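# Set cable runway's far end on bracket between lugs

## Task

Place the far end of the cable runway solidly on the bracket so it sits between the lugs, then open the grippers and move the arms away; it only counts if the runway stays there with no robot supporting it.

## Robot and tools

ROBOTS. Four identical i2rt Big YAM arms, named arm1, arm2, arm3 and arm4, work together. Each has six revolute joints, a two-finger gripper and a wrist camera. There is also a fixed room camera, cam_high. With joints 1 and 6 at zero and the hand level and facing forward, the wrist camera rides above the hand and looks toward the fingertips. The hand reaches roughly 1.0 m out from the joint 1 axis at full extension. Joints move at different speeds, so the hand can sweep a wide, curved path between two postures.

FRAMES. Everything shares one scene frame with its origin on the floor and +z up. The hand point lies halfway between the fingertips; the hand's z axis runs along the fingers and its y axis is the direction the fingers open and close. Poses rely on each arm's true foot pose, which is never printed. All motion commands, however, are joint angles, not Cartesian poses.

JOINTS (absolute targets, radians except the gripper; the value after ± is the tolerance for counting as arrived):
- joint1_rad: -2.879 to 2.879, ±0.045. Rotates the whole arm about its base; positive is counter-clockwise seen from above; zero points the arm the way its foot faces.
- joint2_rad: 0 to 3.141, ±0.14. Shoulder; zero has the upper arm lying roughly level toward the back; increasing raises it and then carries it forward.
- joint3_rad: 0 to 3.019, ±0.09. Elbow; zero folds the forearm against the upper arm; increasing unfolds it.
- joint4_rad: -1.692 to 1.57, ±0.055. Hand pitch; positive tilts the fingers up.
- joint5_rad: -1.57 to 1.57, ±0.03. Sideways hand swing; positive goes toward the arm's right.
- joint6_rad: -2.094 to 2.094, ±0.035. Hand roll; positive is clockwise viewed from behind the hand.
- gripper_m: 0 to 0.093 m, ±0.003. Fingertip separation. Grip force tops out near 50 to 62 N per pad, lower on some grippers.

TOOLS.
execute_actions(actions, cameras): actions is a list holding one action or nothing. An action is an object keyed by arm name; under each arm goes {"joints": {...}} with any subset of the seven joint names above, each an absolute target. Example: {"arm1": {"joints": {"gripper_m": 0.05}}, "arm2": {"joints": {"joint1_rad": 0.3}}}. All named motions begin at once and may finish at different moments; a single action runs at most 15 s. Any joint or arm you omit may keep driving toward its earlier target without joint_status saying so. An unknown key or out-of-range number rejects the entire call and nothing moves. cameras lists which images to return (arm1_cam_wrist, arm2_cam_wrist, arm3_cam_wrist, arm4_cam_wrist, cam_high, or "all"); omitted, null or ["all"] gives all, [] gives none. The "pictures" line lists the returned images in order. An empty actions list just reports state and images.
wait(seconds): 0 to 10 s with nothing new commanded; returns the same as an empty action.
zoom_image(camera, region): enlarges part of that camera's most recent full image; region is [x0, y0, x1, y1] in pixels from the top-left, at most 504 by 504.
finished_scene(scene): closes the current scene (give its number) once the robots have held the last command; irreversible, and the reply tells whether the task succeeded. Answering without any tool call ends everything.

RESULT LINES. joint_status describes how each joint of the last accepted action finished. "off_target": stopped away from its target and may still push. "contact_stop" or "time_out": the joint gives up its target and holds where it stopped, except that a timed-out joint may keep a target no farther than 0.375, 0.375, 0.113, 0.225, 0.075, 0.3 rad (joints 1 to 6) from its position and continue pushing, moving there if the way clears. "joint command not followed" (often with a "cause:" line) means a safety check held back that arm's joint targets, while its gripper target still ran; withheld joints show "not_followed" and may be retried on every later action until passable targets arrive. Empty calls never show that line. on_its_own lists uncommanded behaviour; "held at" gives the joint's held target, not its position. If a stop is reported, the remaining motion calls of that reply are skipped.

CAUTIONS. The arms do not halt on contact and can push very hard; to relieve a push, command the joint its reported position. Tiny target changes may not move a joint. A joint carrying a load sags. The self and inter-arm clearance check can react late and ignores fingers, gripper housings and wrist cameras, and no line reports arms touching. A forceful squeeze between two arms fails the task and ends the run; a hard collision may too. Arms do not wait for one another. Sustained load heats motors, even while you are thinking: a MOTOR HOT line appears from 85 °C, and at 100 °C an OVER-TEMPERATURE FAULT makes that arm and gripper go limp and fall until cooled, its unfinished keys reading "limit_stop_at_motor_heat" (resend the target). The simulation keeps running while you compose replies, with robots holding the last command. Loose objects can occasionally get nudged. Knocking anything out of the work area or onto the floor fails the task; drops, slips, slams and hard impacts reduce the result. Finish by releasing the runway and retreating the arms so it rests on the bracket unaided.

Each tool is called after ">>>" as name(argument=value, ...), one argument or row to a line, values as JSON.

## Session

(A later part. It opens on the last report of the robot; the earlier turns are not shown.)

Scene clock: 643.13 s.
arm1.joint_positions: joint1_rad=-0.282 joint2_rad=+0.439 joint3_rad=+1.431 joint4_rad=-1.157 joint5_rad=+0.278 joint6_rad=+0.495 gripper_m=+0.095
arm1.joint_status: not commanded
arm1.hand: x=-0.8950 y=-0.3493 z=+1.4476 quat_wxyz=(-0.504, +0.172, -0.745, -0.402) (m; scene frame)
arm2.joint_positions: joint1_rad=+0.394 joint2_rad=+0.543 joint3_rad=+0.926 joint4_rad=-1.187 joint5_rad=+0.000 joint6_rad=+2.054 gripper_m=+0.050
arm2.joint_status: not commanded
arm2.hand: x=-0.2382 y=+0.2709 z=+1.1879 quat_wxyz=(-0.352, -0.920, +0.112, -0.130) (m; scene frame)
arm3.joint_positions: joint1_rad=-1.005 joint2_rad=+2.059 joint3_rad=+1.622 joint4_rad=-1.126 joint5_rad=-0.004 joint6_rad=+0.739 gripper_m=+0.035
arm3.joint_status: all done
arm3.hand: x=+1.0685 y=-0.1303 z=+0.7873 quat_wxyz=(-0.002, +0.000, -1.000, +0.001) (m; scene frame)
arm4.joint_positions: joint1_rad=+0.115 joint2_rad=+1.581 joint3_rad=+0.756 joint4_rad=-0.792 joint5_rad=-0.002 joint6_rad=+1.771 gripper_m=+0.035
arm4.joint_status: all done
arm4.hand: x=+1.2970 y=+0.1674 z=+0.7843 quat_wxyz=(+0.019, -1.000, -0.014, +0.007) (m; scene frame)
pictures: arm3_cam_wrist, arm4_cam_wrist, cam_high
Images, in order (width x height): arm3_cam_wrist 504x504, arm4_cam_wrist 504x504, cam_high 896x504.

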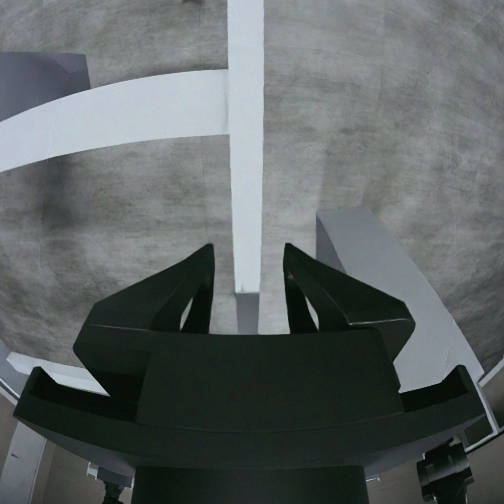

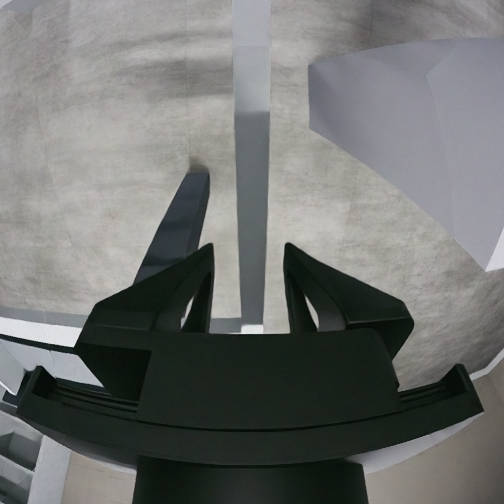

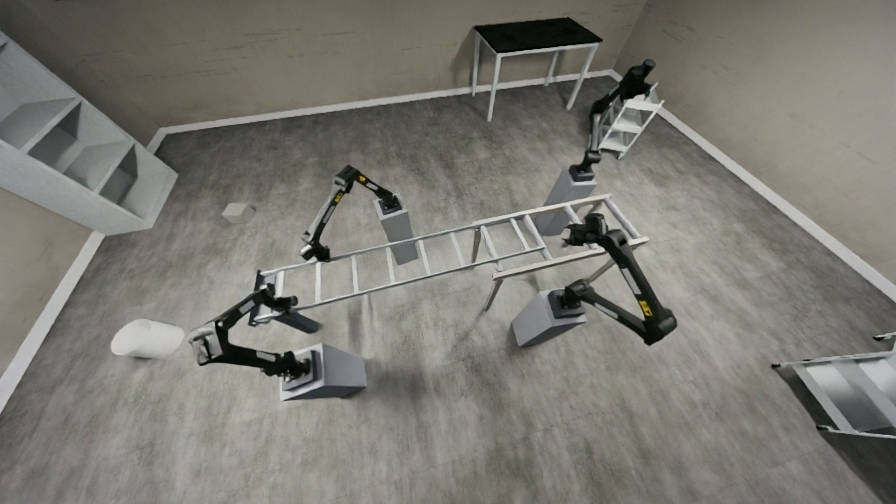

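>>> execute_actions(
  actions=[
    {"arm3": {"joints": {"gripper_m": 0.07, "joint2_rad": 1.35, "joint3_rad": 1.63, "joint4_rad": -1.5}}, "arm4": {"joints": {"gripper_m": 0.07, "joint2_rad": 0.72, "joint3_rad": 0.8, "joint4_rad": -1.33}}},
  ],
)

>>> zoom_image(
  camera="cam_high",
  region=[235, 255, 305, 335],
)

Scene clock: 682.73 s.
arm1.joint_positions: joint1_rad=-0.282 joint2_rad=+0.439 joint3_rad=+1.431 joint4_rad=-1.157 joint5_rad=+0.278 joint6_rad=+0.495 gripper_m=+0.095
arm1.joint_status: not commanded
arm1.hand: x=-0.8950 y=-0.3493 z=+1.4476 quat_wxyz=(-0.504, +0.172, -0.745, -0.402) (m; scene frame)
arm2.joint_positions: joint1_rad=+0.394 joint2_rad=+0.543 joint3_rad=+0.926 joint4_rad=-1.187 joint5_rad=+0.000 joint6_rad=+2.054 gripper_m=+0.050
arm2.joint_status: not commanded
arm2.hand: x=-0.2382 y=+0.2709 z=+1.1879 quat_wxyz=(-0.352, -0.920, +0.112, -0.130) (m; scene frame)
arm3.joint_positions: joint1_rad=-1.005 joint2_rad=+1.347 joint3_rad=+1.622 joint4_rad=-1.490 joint5_rad=-0.004 joint6_rad=+0.739 gripper_m=+0.070
arm3.joint_status: all done
arm3.hand: x=+0.9573 y=-0.2282 z=+1.1507 quat_wxyz=(-0.130, +0.001, -0.985, -0.116) (m; scene frame)
arm4.joint_positions: joint1_rad=+0.115 joint2_rad=+0.715 joint3_rad=+0.756 joint4_rad=-1.316 joint5_rad=-0.002 joint6_rad=+1.771 gripper_m=+0.070
arm4.joint_status: all done
arm4.hand: x=+1.2740 y=+0.2738 z=+1.0118 quat_wxyz=(-0.147, -0.989, -0.015, -0.030) (m; scene frame)
pictures: arm1_cam_wrist, arm2_cam_wrist, arm3_cam_wrist, arm4_cam_wrist, cam_high
Images, in order (width x height): arm1_cam_wrist 504x504, arm2_cam_wrist 504x504, arm3_cam_wrist 504x504, arm4_cam_wrist 504x504, cam_high 896x504.

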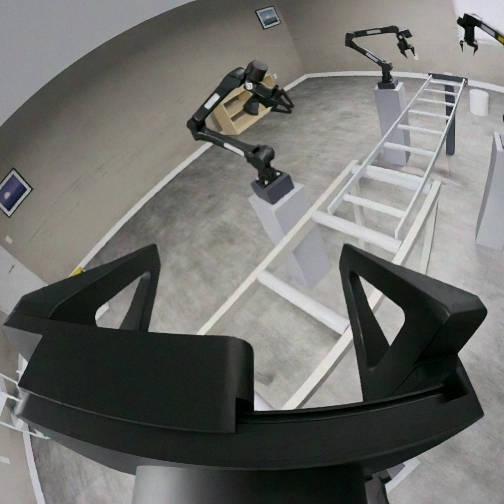

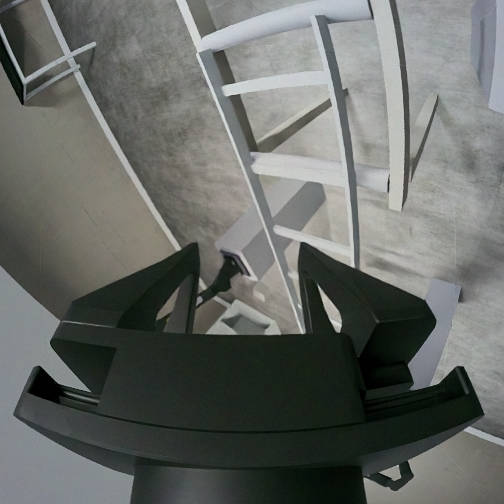

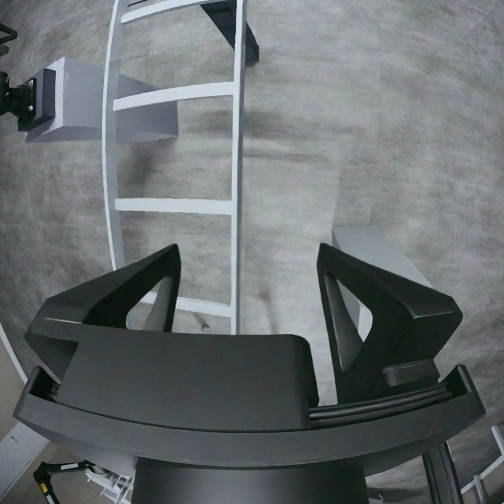

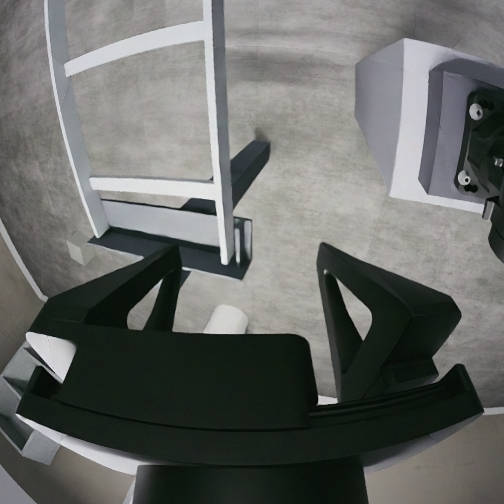

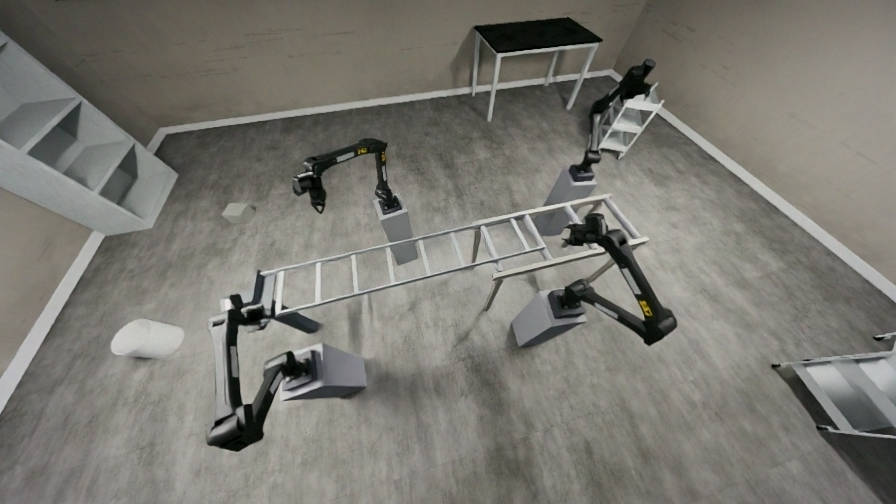

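Region (235, 255, 305, 335) of cam_high's 896x504 image, scaled by 6.300, with more detail than that image has; it fills the left 441 columns of this view, and the rest is white.

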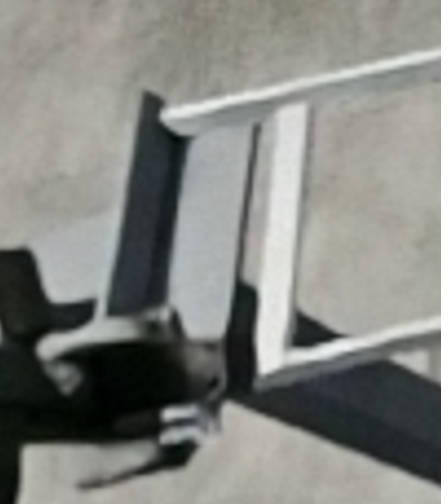

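>>> zoom_image(
  camera="arm4_cam_wrist",
  region=[60, 165, 280, 295],
)

>>> zoom_image(
  camera="arm4_cam_wrist",
  region=[195, 195, 270, 285],
)

>>> zoom_image(
  camera="arm4_cam_wrist",
  region=[70, 180, 150, 260],
)

>>> zoom_image(
  camera="arm1_cam_wrist",
  region=[410, 60, 490, 110],
)

Region (60, 165, 280, 295) of arm4_cam_wrist's 504x504 image, scaled by 2.291, with more detail than that image has; it fills the top 298 rows of this view, and the rest is white.

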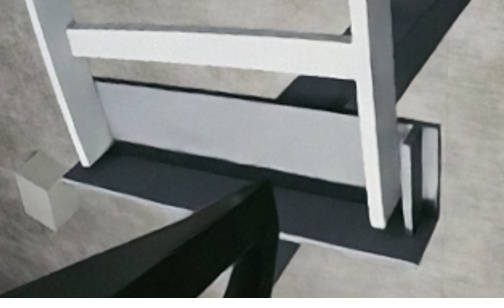

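Region (195, 195, 270, 285) of arm4_cam_wrist's 504x504 image, scaled by 5.600, with more detail than that image has.

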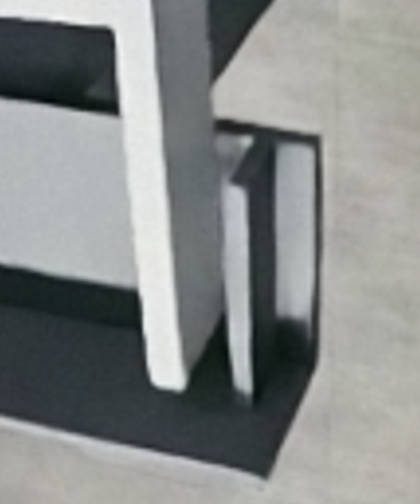

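Region (70, 180, 150, 260) of arm4_cam_wrist's 504x504 image, scaled by 6.300, with more detail than that image has.

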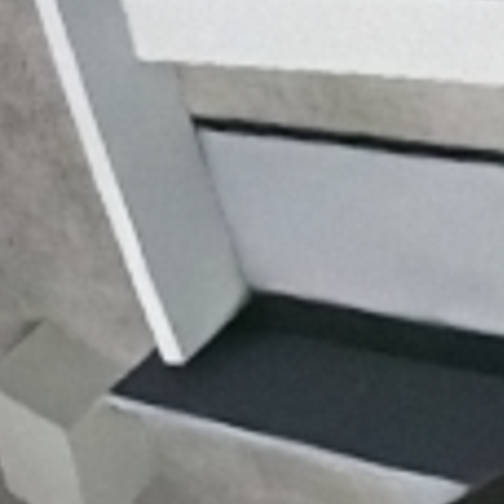

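Region (410, 60, 490, 110) of arm1_cam_wrist's 504x504 image, scaled by 6.300, with more detail than that image has; it fills the top 315 rows of this view, and the rest is white.

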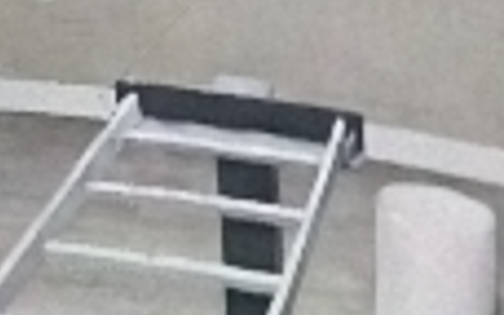

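>>> zoom_image(
  camera="arm1_cam_wrist",
  region=[424, 68, 474, 94],
)

>>> zoom_image(
  camera="cam_high",
  region=[250, 260, 290, 286],
)

Region (424, 68, 474, 94) of arm1_cam_wrist's 504x504 image, scaled by 10.080, with more detail than that image has; it fills the top 262 rows of this view, and the rest is white.

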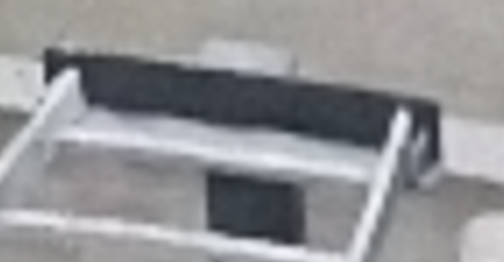

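Region (250, 260, 290, 286) of cam_high's 896x504 image, scaled by 12.600, with more detail than that image has; it fills the top 328 rows of this view, and the rest is white.

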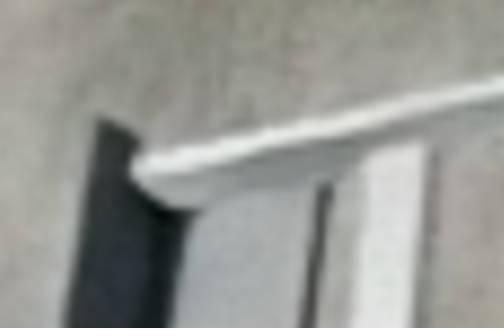

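>>> finished_scene(
  scene=2,
)

The scene is finished: the task was done.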